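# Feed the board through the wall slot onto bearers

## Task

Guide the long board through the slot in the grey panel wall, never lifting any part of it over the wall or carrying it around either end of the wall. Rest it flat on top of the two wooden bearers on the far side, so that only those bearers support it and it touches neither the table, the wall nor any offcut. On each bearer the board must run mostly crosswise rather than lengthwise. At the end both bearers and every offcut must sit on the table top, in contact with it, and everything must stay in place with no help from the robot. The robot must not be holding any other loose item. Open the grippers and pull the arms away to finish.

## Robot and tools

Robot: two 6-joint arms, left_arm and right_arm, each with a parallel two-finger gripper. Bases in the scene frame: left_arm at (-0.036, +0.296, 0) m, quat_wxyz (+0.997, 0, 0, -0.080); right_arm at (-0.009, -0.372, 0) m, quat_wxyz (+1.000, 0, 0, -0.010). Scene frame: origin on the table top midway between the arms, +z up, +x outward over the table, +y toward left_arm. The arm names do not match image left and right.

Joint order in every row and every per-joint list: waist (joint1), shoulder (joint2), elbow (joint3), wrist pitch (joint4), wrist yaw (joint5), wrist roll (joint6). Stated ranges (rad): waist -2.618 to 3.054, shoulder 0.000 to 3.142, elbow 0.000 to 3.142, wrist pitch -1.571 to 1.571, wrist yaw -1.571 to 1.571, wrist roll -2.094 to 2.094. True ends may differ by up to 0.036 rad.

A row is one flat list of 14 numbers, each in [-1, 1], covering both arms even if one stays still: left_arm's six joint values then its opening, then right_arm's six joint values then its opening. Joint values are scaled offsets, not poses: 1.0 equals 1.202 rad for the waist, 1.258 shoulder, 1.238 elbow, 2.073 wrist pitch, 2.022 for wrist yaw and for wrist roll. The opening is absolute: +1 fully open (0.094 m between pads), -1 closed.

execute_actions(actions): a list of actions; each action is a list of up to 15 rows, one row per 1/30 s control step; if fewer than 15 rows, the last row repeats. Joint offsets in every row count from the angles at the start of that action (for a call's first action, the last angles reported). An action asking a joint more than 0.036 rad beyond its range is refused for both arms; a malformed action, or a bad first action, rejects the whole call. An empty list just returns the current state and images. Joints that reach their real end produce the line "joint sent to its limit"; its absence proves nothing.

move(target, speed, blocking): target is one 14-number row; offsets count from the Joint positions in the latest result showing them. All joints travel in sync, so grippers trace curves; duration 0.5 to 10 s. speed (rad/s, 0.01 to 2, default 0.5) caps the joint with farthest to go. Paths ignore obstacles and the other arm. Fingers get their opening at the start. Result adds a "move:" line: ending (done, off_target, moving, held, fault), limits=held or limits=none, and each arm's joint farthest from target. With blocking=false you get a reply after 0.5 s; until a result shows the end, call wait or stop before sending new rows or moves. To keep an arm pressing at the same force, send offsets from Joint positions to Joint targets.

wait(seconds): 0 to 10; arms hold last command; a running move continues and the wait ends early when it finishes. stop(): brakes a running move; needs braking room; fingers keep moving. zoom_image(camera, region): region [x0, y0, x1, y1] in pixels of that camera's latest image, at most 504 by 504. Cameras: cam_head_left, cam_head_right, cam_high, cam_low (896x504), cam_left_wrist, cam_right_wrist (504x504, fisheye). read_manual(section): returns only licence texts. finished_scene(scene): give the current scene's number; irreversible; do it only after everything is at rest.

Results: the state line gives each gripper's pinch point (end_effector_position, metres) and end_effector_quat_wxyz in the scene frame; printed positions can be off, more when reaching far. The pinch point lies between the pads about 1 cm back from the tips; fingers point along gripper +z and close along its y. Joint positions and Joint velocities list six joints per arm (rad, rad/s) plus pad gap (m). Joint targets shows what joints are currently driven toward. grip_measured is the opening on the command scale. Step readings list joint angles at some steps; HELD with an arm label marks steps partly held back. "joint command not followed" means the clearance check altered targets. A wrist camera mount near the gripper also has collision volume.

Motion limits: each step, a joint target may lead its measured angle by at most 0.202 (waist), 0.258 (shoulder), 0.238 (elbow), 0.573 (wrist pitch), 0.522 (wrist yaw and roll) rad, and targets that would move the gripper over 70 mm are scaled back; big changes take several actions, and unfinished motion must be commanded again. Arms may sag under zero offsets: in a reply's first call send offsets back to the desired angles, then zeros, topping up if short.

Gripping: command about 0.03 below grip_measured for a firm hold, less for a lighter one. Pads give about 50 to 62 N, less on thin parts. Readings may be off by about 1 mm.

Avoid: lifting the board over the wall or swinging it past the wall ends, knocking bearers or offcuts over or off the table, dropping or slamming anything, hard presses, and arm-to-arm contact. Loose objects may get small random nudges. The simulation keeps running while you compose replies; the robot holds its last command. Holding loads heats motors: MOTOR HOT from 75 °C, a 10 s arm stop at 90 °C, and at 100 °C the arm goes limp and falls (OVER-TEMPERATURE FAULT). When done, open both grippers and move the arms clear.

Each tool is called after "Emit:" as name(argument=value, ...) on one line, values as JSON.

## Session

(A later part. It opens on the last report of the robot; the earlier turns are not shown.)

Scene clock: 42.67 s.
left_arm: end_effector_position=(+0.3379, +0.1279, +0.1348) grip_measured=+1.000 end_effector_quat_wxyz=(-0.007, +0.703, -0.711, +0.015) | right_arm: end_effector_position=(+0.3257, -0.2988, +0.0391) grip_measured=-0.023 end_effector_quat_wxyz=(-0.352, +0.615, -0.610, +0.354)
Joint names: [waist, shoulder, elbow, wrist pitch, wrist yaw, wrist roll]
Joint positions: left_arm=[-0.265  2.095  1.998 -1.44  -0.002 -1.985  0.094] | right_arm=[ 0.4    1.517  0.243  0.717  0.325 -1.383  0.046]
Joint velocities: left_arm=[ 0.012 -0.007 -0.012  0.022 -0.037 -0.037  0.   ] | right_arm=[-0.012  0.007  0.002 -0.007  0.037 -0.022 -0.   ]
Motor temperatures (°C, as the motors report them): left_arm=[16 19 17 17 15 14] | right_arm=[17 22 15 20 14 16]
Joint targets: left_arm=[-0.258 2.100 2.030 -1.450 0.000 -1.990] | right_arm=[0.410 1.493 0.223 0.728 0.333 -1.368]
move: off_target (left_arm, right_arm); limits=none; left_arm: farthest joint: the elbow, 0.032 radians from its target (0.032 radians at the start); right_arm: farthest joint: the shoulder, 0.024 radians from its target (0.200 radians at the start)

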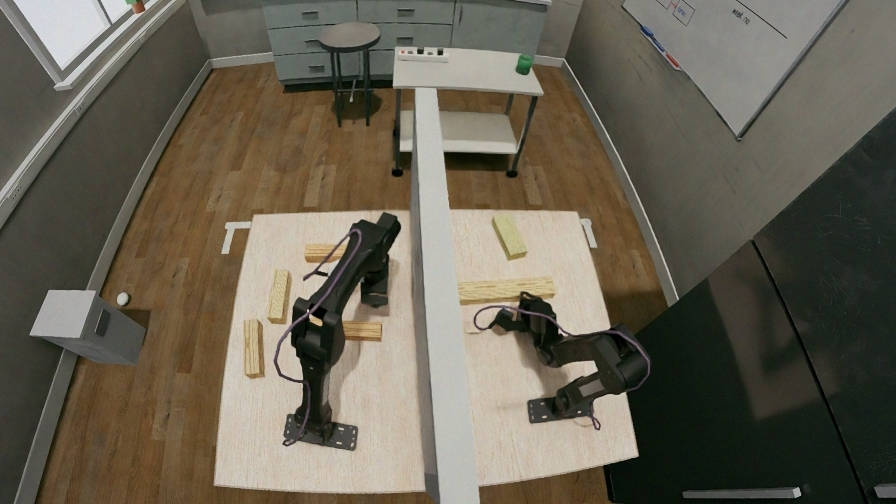

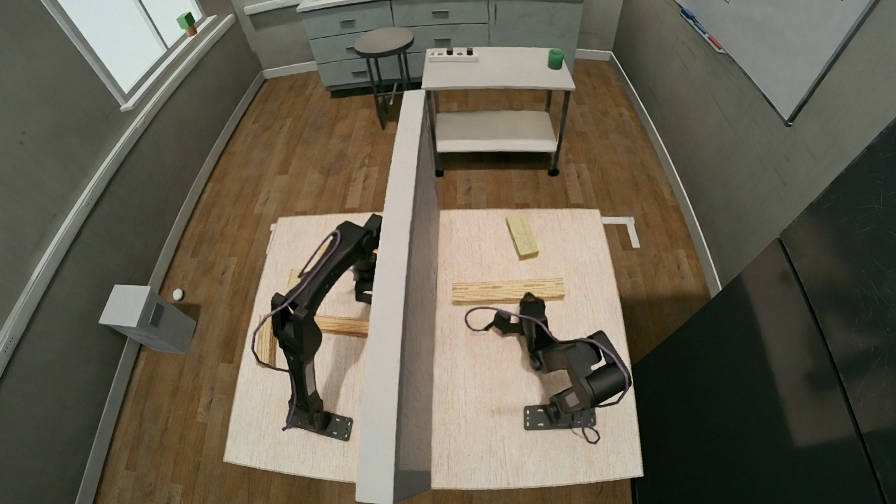

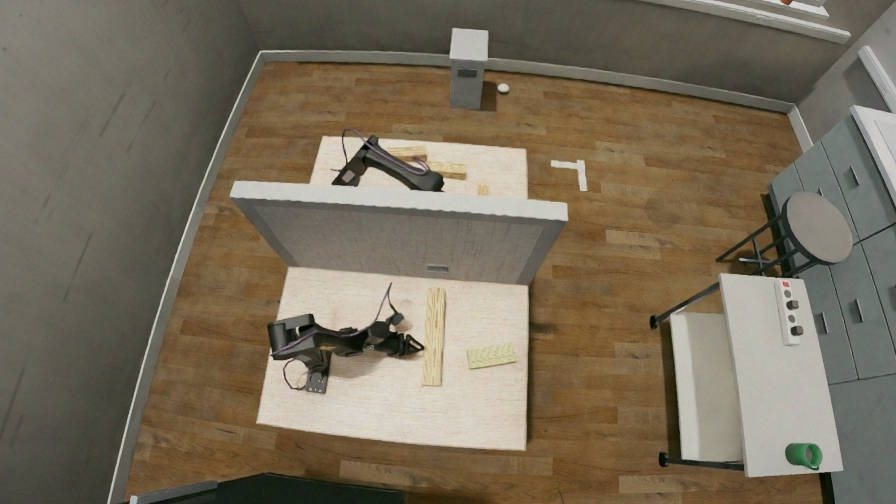

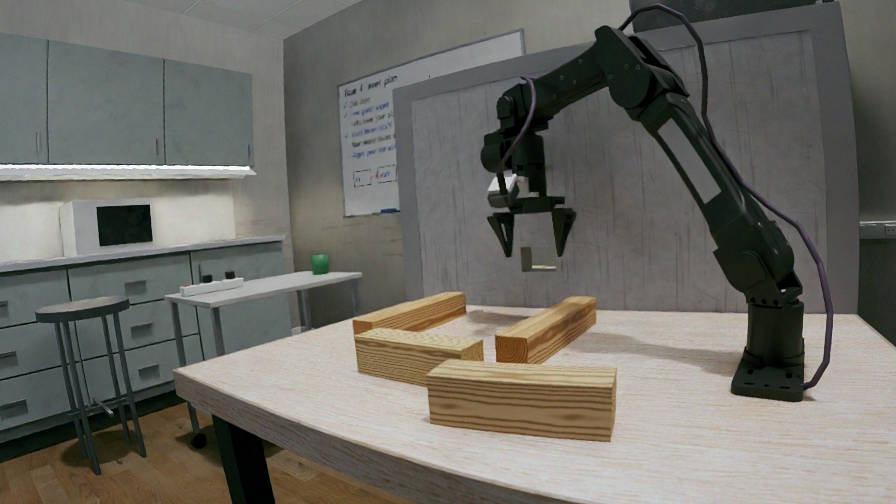

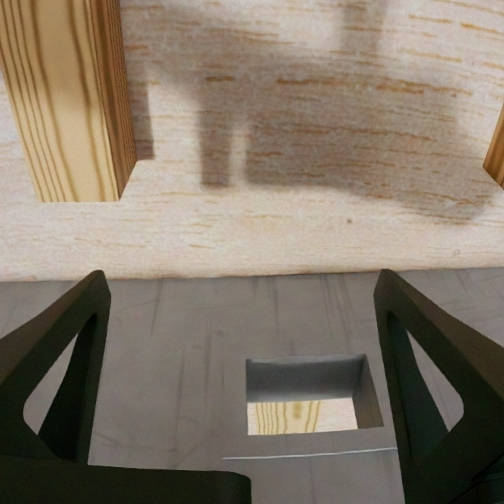

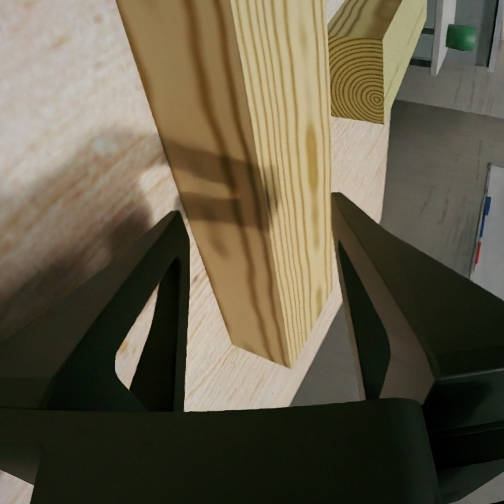

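Emit:
move(target=[0.0058, 0.004, 0.0258, -0.0048, 0.001, -0.0025, 1, 0.0, -0.30, 0.05, -0.13, 0.0, 0.0, -0.02], speed=0.8)

Scene clock: 46.70 s.
left_arm: end_effector_position=(+0.3379, +0.1279, +0.1348) grip_measured=+1.000 end_effector_quat_wxyz=(-0.007, +0.703, -0.711, +0.015) | right_arm: end_effector_position=(+0.3226, -0.3000, +0.1113) grip_measured=-0.023 end_effector_quat_wxyz=(-0.404, +0.584, -0.594, +0.377)
Joint names: [waist, shoulder, elbow, wrist pitch, wrist yaw, wrist roll]
Joint positions: left_arm=[-0.265  2.095  1.998 -1.44  -0.002 -1.986  0.094] | right_arm=[ 0.4    1.159  0.278  0.458  0.325 -1.386  0.046]
Joint velocities: left_arm=[ 0.027  0.017  0.017  0.007 -0.022  0.037  0.   ] | right_arm=[-0.002 -0.012 -0.002  0.051  0.022 -0.037 -0.   ]
Motor temperatures (°C, as the motors report them): left_arm=[16 19 17 17 15 14] | right_arm=[17 21 15 20 14 16]
Joint targets: left_arm=[-0.258 2.100 2.030 -1.450 0.000 -1.991] | right_arm=[0.400 1.139 0.305 0.448 0.324 -1.383]
move: off_target (left_arm, right_arm); limits=none; left_arm: farthest joint: the elbow, 0.032 radians from its target (0.032 radians at the start); right_arm: farthest joint: the elbow, 0.027 radians from its target (0.062 radians at the start)

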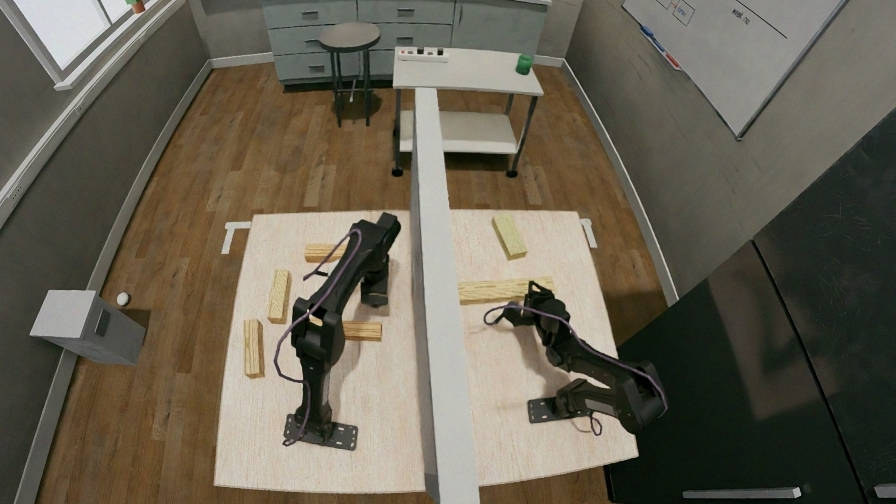

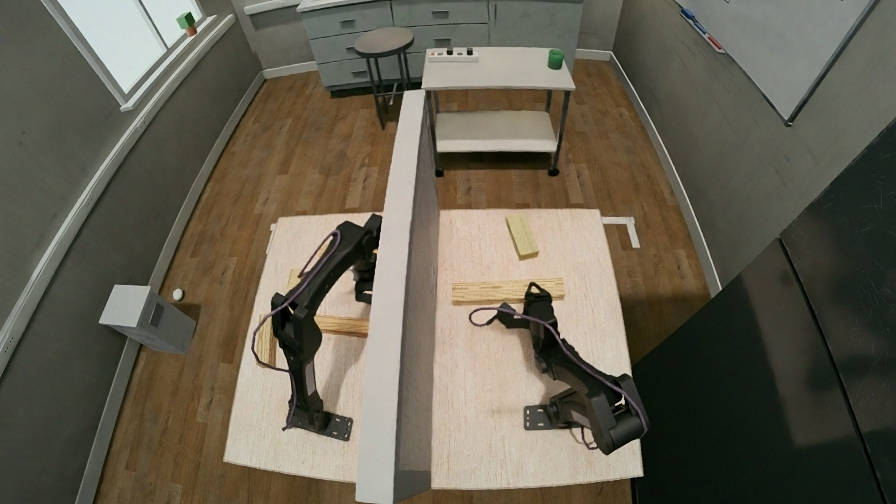

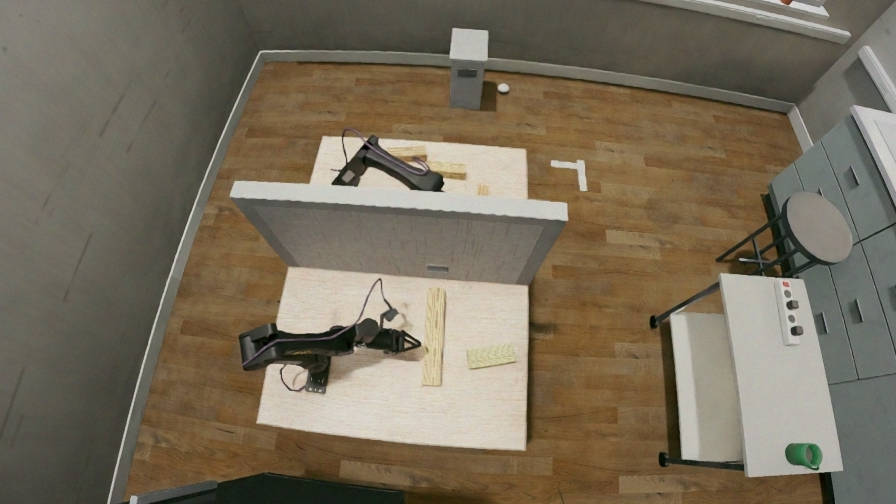

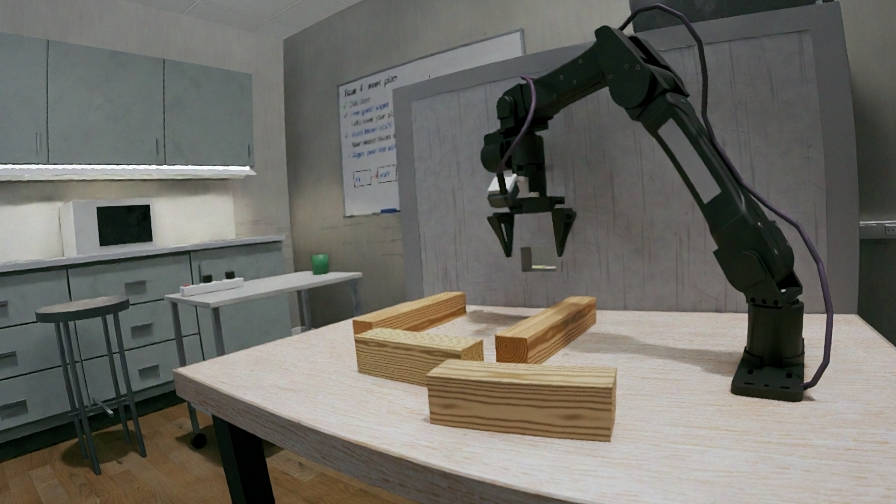

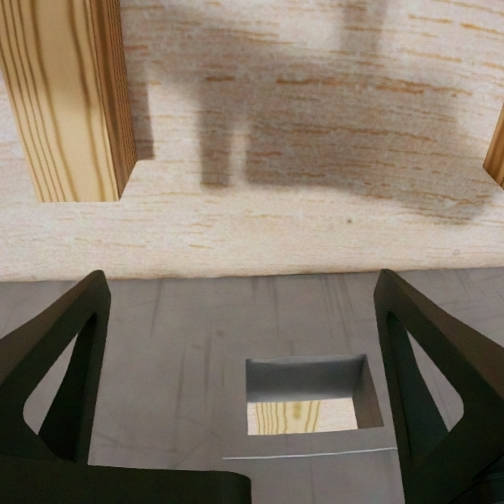

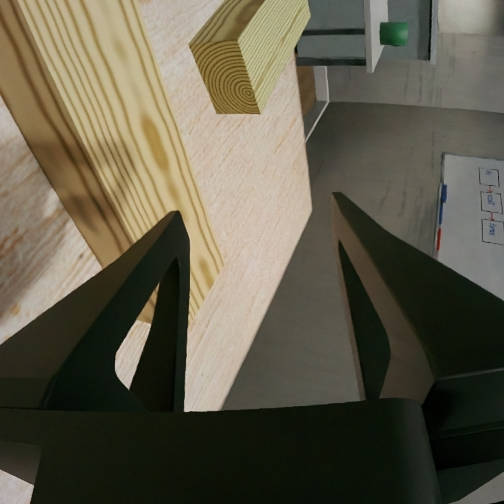

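Emit:
execute_actions(actions=[])

Scene clock: 50.93 s.
left_arm: end_effector_position=(+0.3379, +0.1279, +0.1348) grip_measured=+1.000 end_effector_quat_wxyz=(-0.007, +0.703, -0.711, +0.015) | right_arm: end_effector_position=(+0.3226, -0.3001, +0.1112) grip_measured=-0.023 end_effector_quat_wxyz=(-0.403, +0.584, -0.594, +0.377)
Joint names: [waist, shoulder, elbow, wrist pitch, wrist yaw, wrist roll]
Joint positions: left_arm=[-0.265  2.095  1.998 -1.44  -0.002 -1.986  0.094] | right_arm=[ 0.4    1.159  0.278  0.457  0.325 -1.386  0.046]
Joint velocities: left_arm=[ 0.012 -0.037 -0.002 -0.022  0.007  0.007  0.   ] | right_arm=[-0.002 -0.027 -0.012 -0.11  -0.037 -0.007 -0.   ]
Motor temperatures (°C, as the motors report them): left_arm=[16 20 17 17 15 14] | right_arm=[17 21 16 21 14 16]
Joint targets: left_arm=[-0.258 2.100 2.030 -1.450 0.000 -1.991] | right_arm=[0.400 1.139 0.305 0.448 0.324 -1.383]

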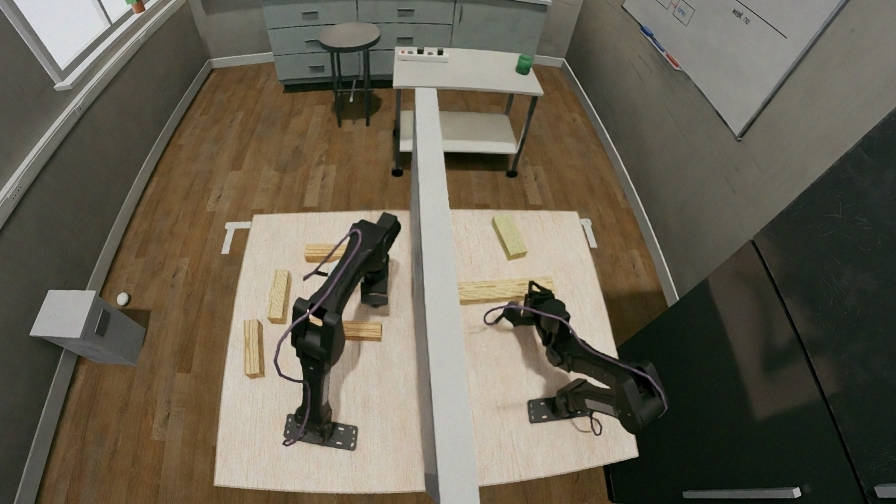

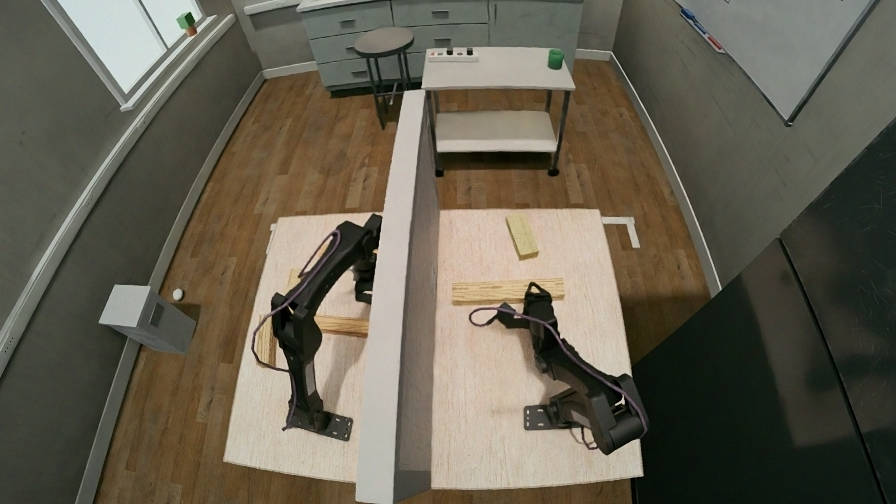

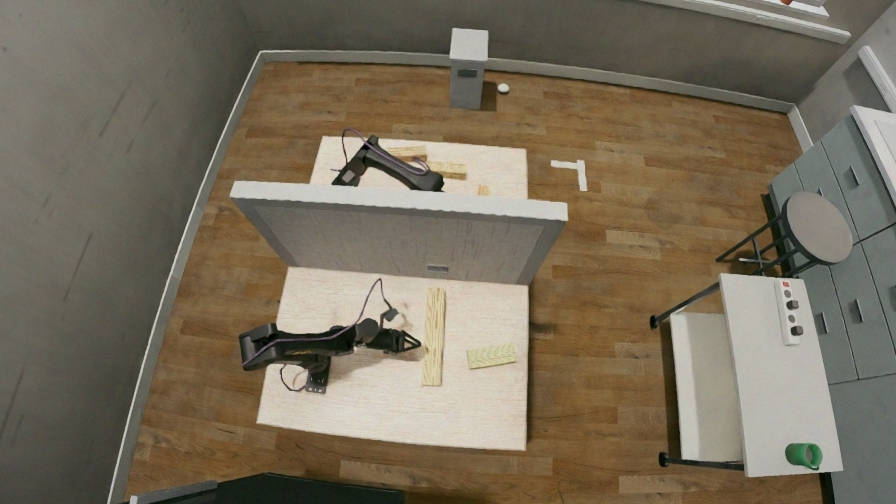

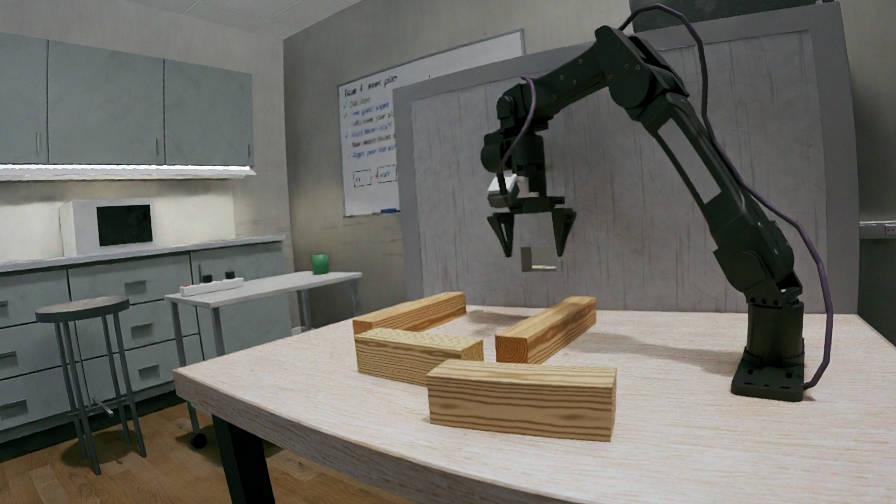

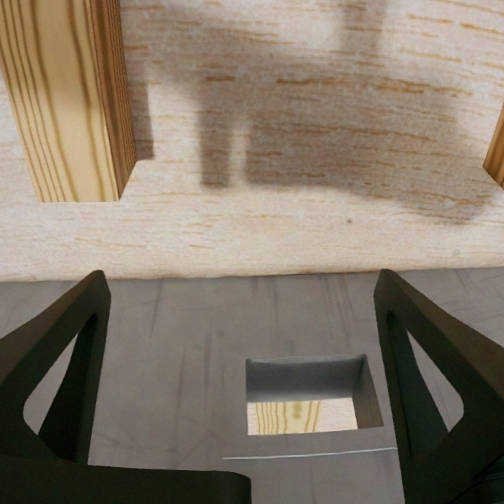

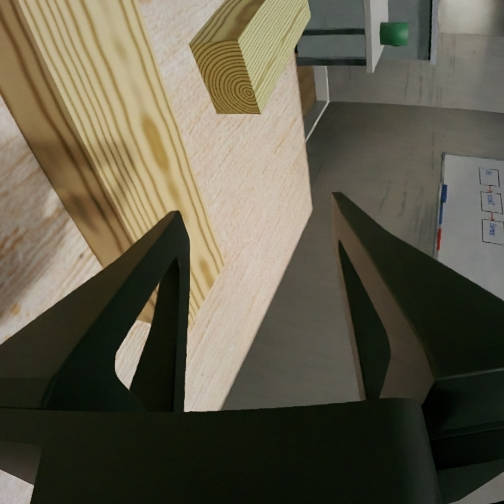

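Emit:
move(target=[0.0058,0.004,0.0258,-0.0048,0.001,-0.0025,1, -0.2421,0.3108,0.6640,-0.4395,-0.2488,-0.1103,1], speed=1.0)

Scene clock: 56.47 s.
left_arm: end_effector_position=(+0.3379, +0.1279, +0.1348) grip_measured=+1.000 end_effector_quat_wxyz=(-0.007, +0.703, -0.711, +0.015) | right_arm: end_effector_position=(+0.3953, -0.3042, +0.1309) grip_measured=+1.000 end_effector_quat_wxyz=(-0.287, +0.726, -0.601, +0.169)
Joint names: [waist, shoulder, elbow, wrist pitch, wrist yaw, wrist roll]
Joint positions: left_arm=[-0.265  2.095  1.998 -1.44  -0.002 -1.986  0.094] | right_arm=[ 0.116  1.539  1.069 -0.438 -0.158 -1.609  0.094]
Joint velocities: left_arm=[-0.002  0.022 -0.002 -0.007 -0.007 -0.066  0.   ] | right_arm=[ 0.002 -0.012 -0.012  0.007  0.007 -0.022  0.   ]
Motor temperatures (°C, as the motors report them): left_arm=[16 20 17 17 15 14] | right_arm=[17 20 16 21 14 16]
Joint targets: left_arm=[-0.258 2.100 2.030 -1.450 0.000 -1.991] | right_arm=[0.109 1.550 1.100 -0.454 -0.178 -1.609]
move: off_target (left_arm, right_arm); limits=none; left_arm: farthest joint: the elbow, 0.032 radians from its target (0.032 radians at the start); right_arm: farthest joint: the elbow, 0.031 radians from its target (0.822 radians at the start)

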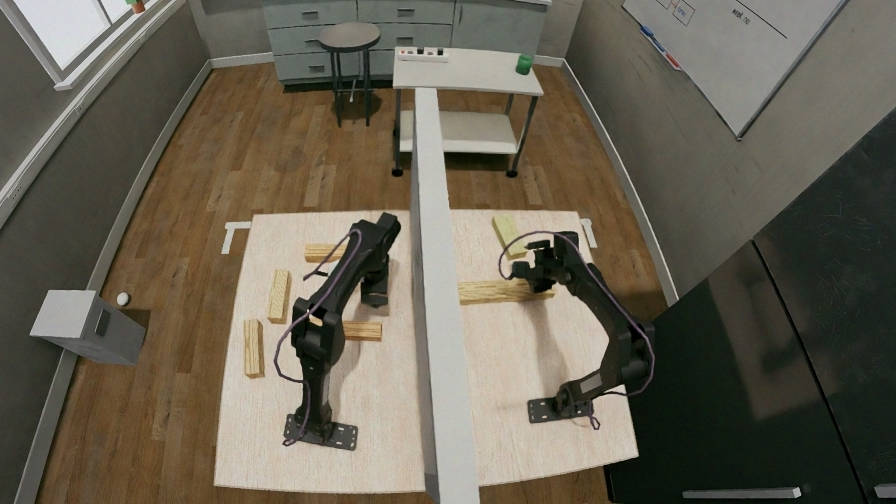

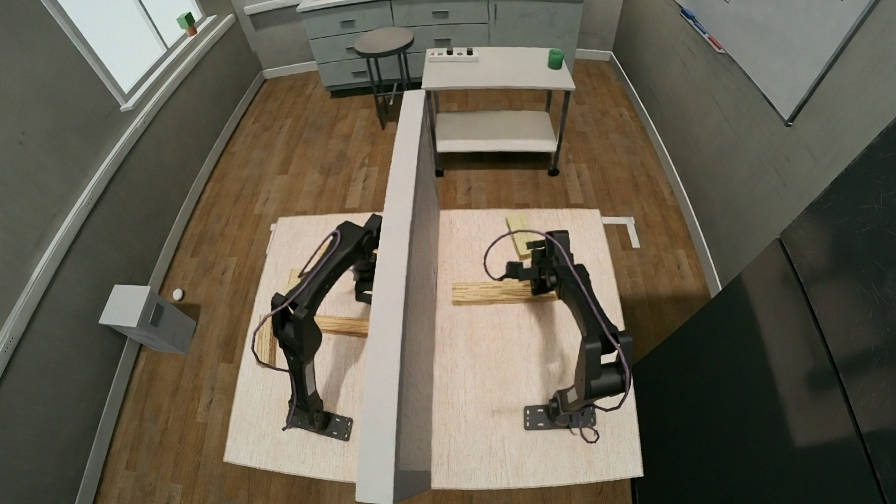

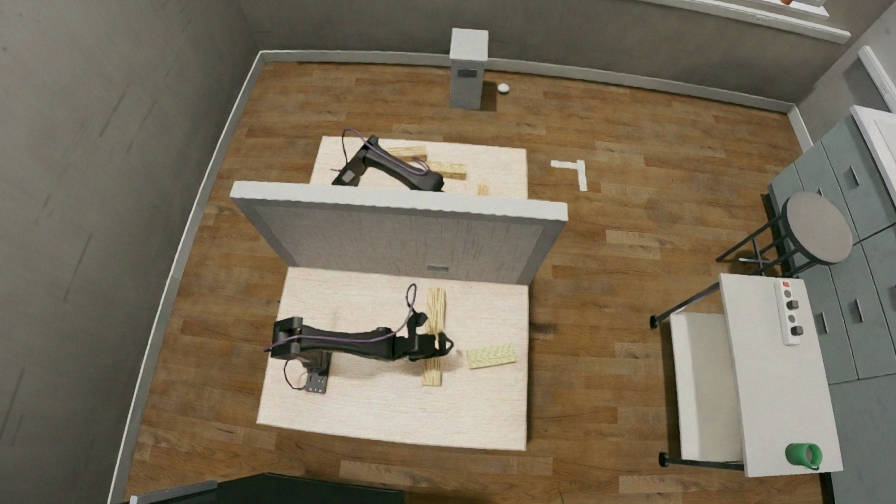

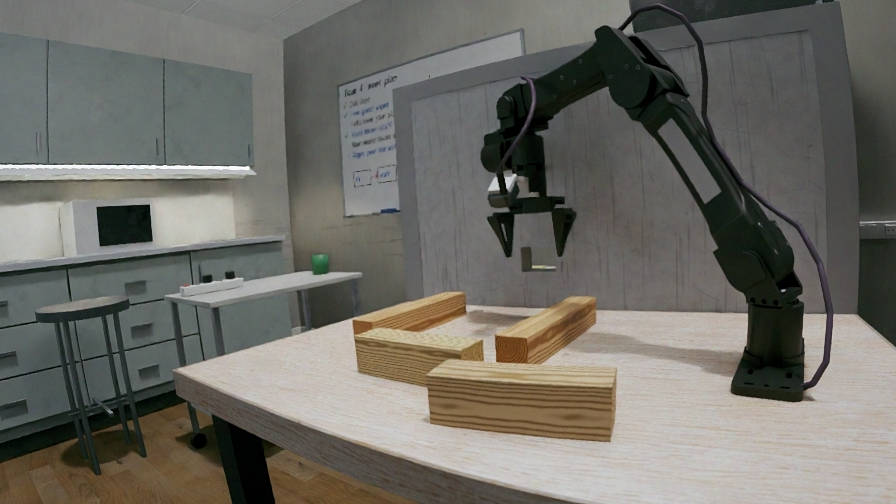

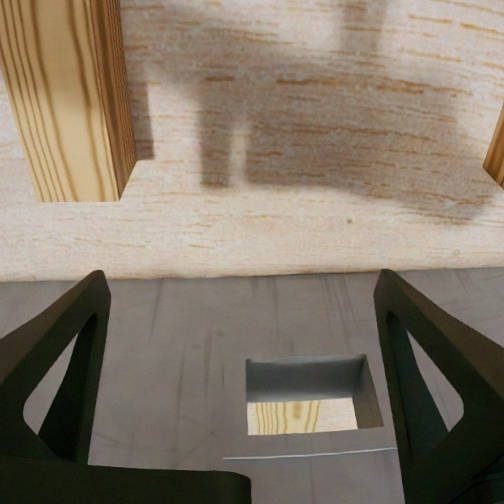

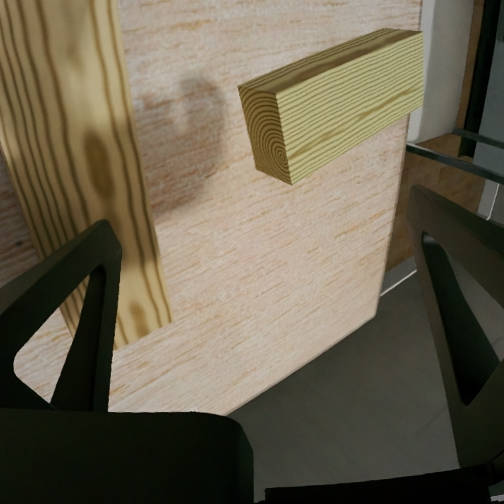

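Emit:
move(target=[0.0058,0.004,0.0258,-0.0048,0.001,-0.0025,1, -0.2557,0.4397,0.5451,-0.4533,-0.2687,-0.1114,1], speed=1.0)

Scene clock: 58.57 s.
left_arm: end_effector_position=(+0.3379, +0.1279, +0.1348) grip_measured=+1.000 end_effector_quat_wxyz=(-0.007, +0.703, -0.711, +0.015) | right_arm: end_effector_position=(+0.3720, -0.3383, +0.1083) grip_measured=+1.000 end_effector_quat_wxyz=(-0.239, +0.662, -0.669, -0.238)
Joint names: [waist, shoulder, elbow, wrist pitch, wrist yaw, wrist roll]
Joint positions: left_arm=[-0.265  2.095  1.998 -1.44  -0.002 -1.986  0.094] | right_arm=[-0.188  2.085  1.712 -1.361 -0.672 -1.827  0.094]
Joint velocities: left_arm=[-0.012 -0.017  0.007 -0.095 -0.066 -0.037  0.   ] | right_arm=[ 0.002  0.012  0.007 -0.037 -0.007  0.051  0.   ]
Motor temperatures (°C, as the motors report them): left_arm=[16 20 17 17 15 14] | right_arm=[17 20 16 20 14 16]
Joint targets: left_arm=[-0.258 2.100 2.030 -1.450 0.000 -1.991] | right_arm=[-0.191 2.092 1.744 -1.378 -0.701 -1.834]
move: off_target (left_arm, right_arm); limits=none; left_arm: farthest joint: the elbow, 0.032 radians from its target (0.032 radians at the start); right_arm: farthest joint: the elbow, 0.032 radians from its target (0.675 radians at the start)

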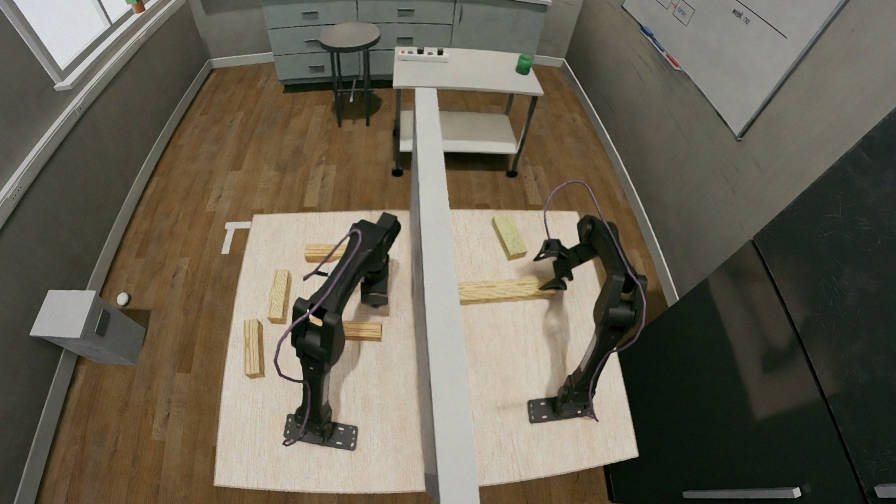

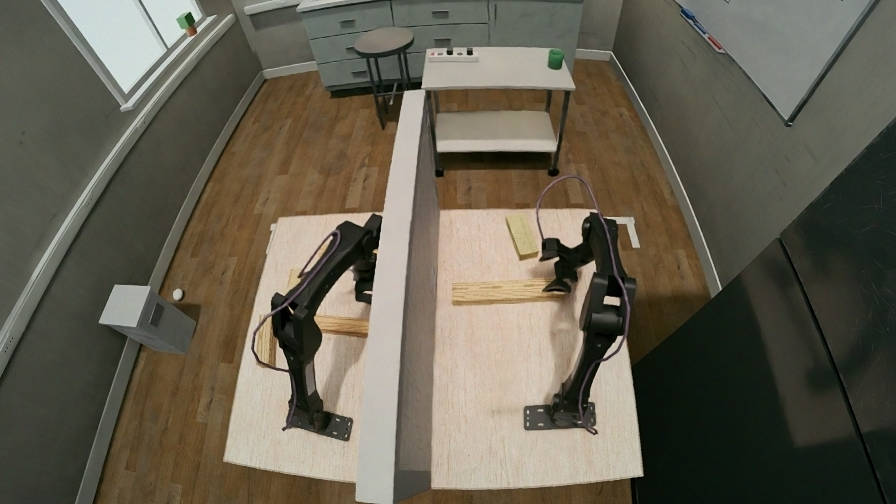

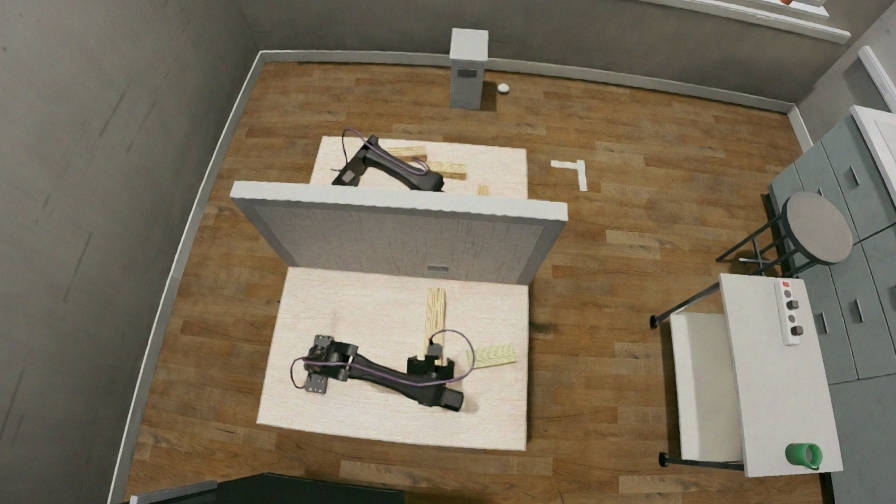

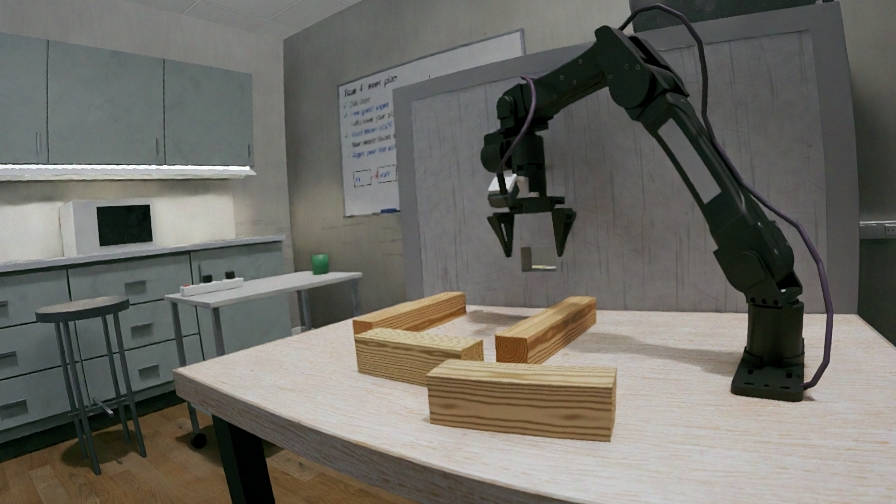

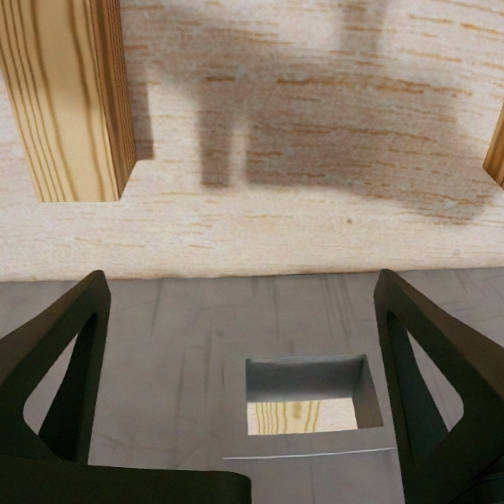

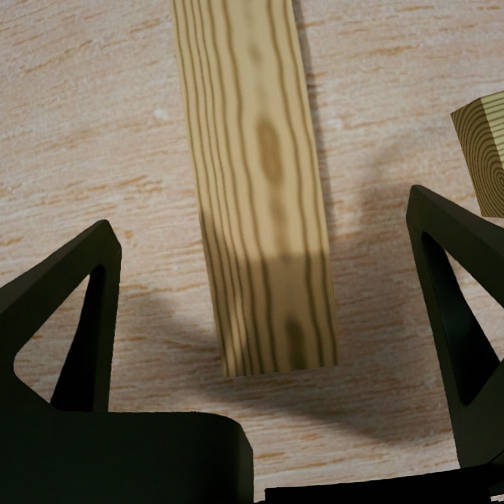

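Emit:
move(target=[0.0058,0.004,0.0258,-0.0048,0.001,-0.0025,1, -0.0025,0.0819,-0.1809,0.1481,-0.0143,-0.0035,1], speed=0.5)

Scene clock: 60.43 s.
left_arm: end_effector_position=(+0.3379, +0.1279, +0.1348) grip_measured=+1.000 end_effector_quat_wxyz=(-0.007, +0.703, -0.711, +0.015) | right_arm: end_effector_position=(+0.3713, -0.3381, +0.0205) grip_measured=+1.000 end_effector_quat_wxyz=(-0.238, +0.662, -0.669, -0.240)
Joint names: [waist, shoulder, elbow, wrist pitch, wrist yaw, wrist roll]
Joint positions: left_arm=[-0.265  2.095  1.998 -1.44  -0.002 -1.986  0.094] | right_arm=[-0.188  2.184  1.504 -1.059 -0.672 -1.828  0.094]
Joint velocities: left_arm=[ 0.012  0.012  0.002 -0.022  0.007  0.022  0.   ] | right_arm=[-0.007  0.002  0.007 -0.037 -0.051  0.037  0.   ]
Motor temperatures (°C, as the motors report them): left_arm=[16 20 17 17 15 14] | right_arm=[17 21 16 20 14 16]
Joint targets: left_arm=[-0.258 2.100 2.030 -1.450 0.000 -1.991] | right_arm=[-0.191 2.188 1.488 -1.054 -0.701 -1.834]
move: off_target (left_arm, right_arm); limits=none; left_arm: farthest joint: the elbow, 0.032 radians from its target (0.032 radians at the start); right_arm: farthest joint: the wrist yaw, 0.029 radians from its target (0.029 radians at the start)

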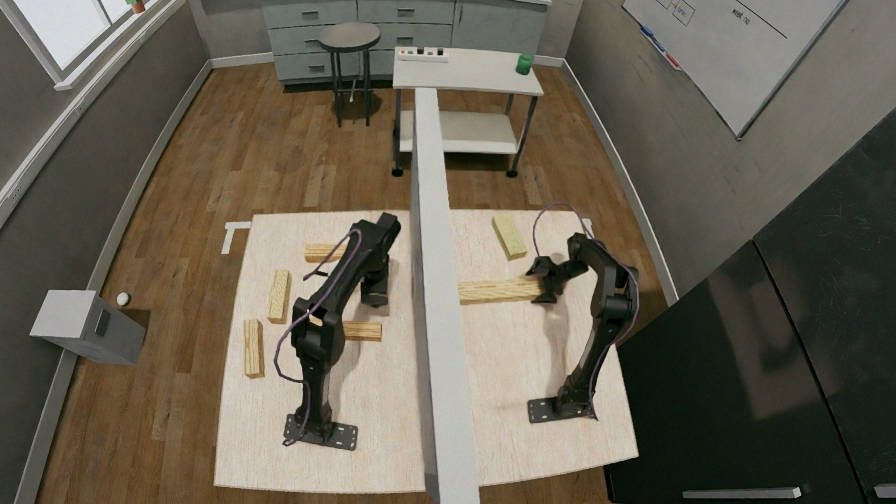

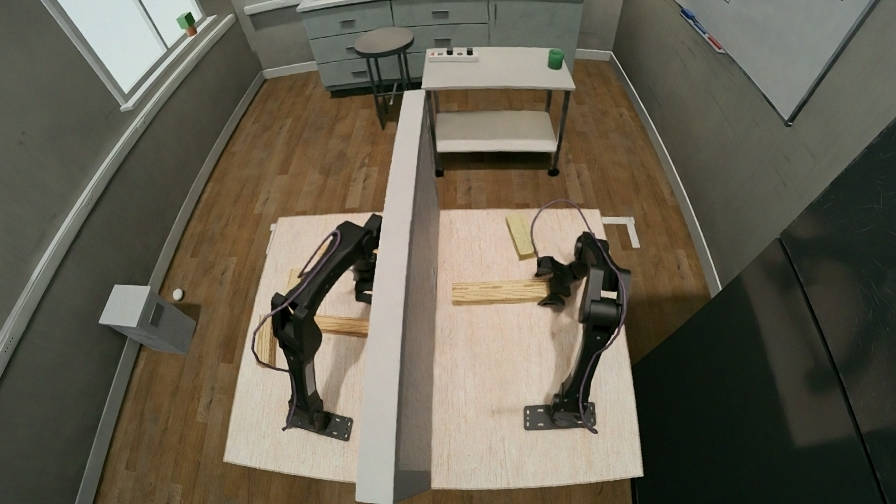

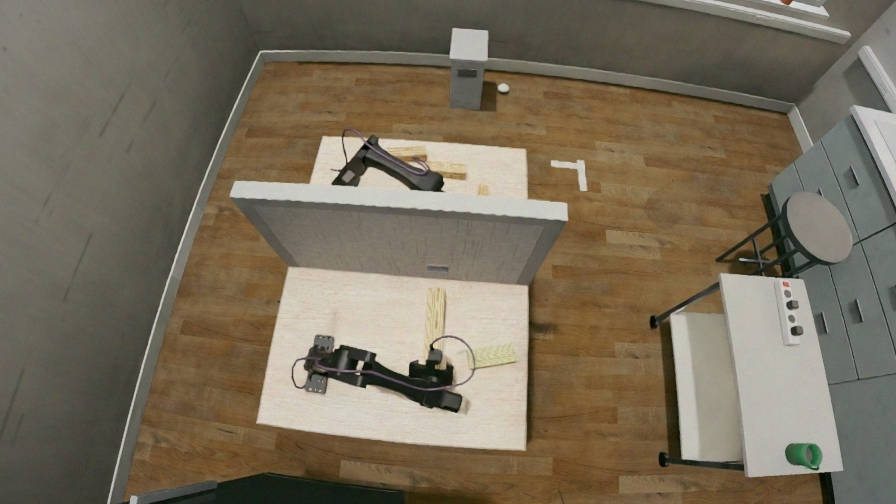

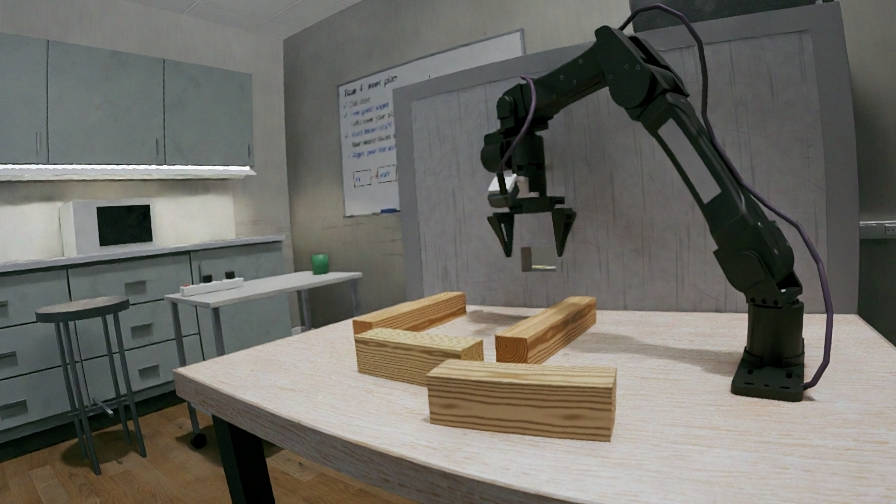

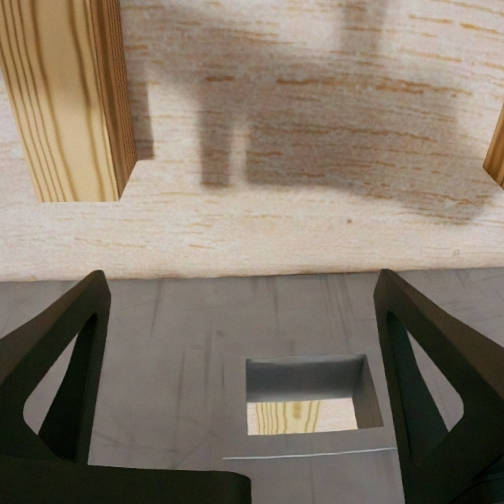

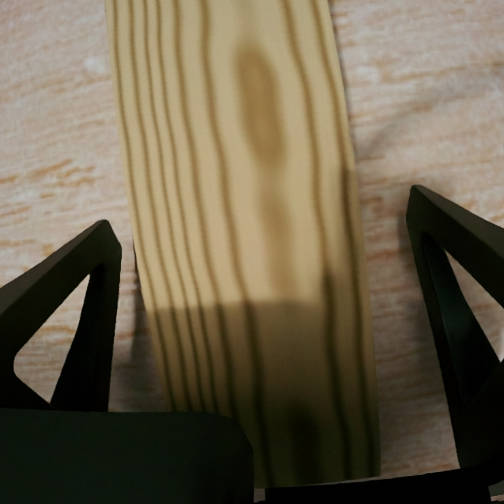

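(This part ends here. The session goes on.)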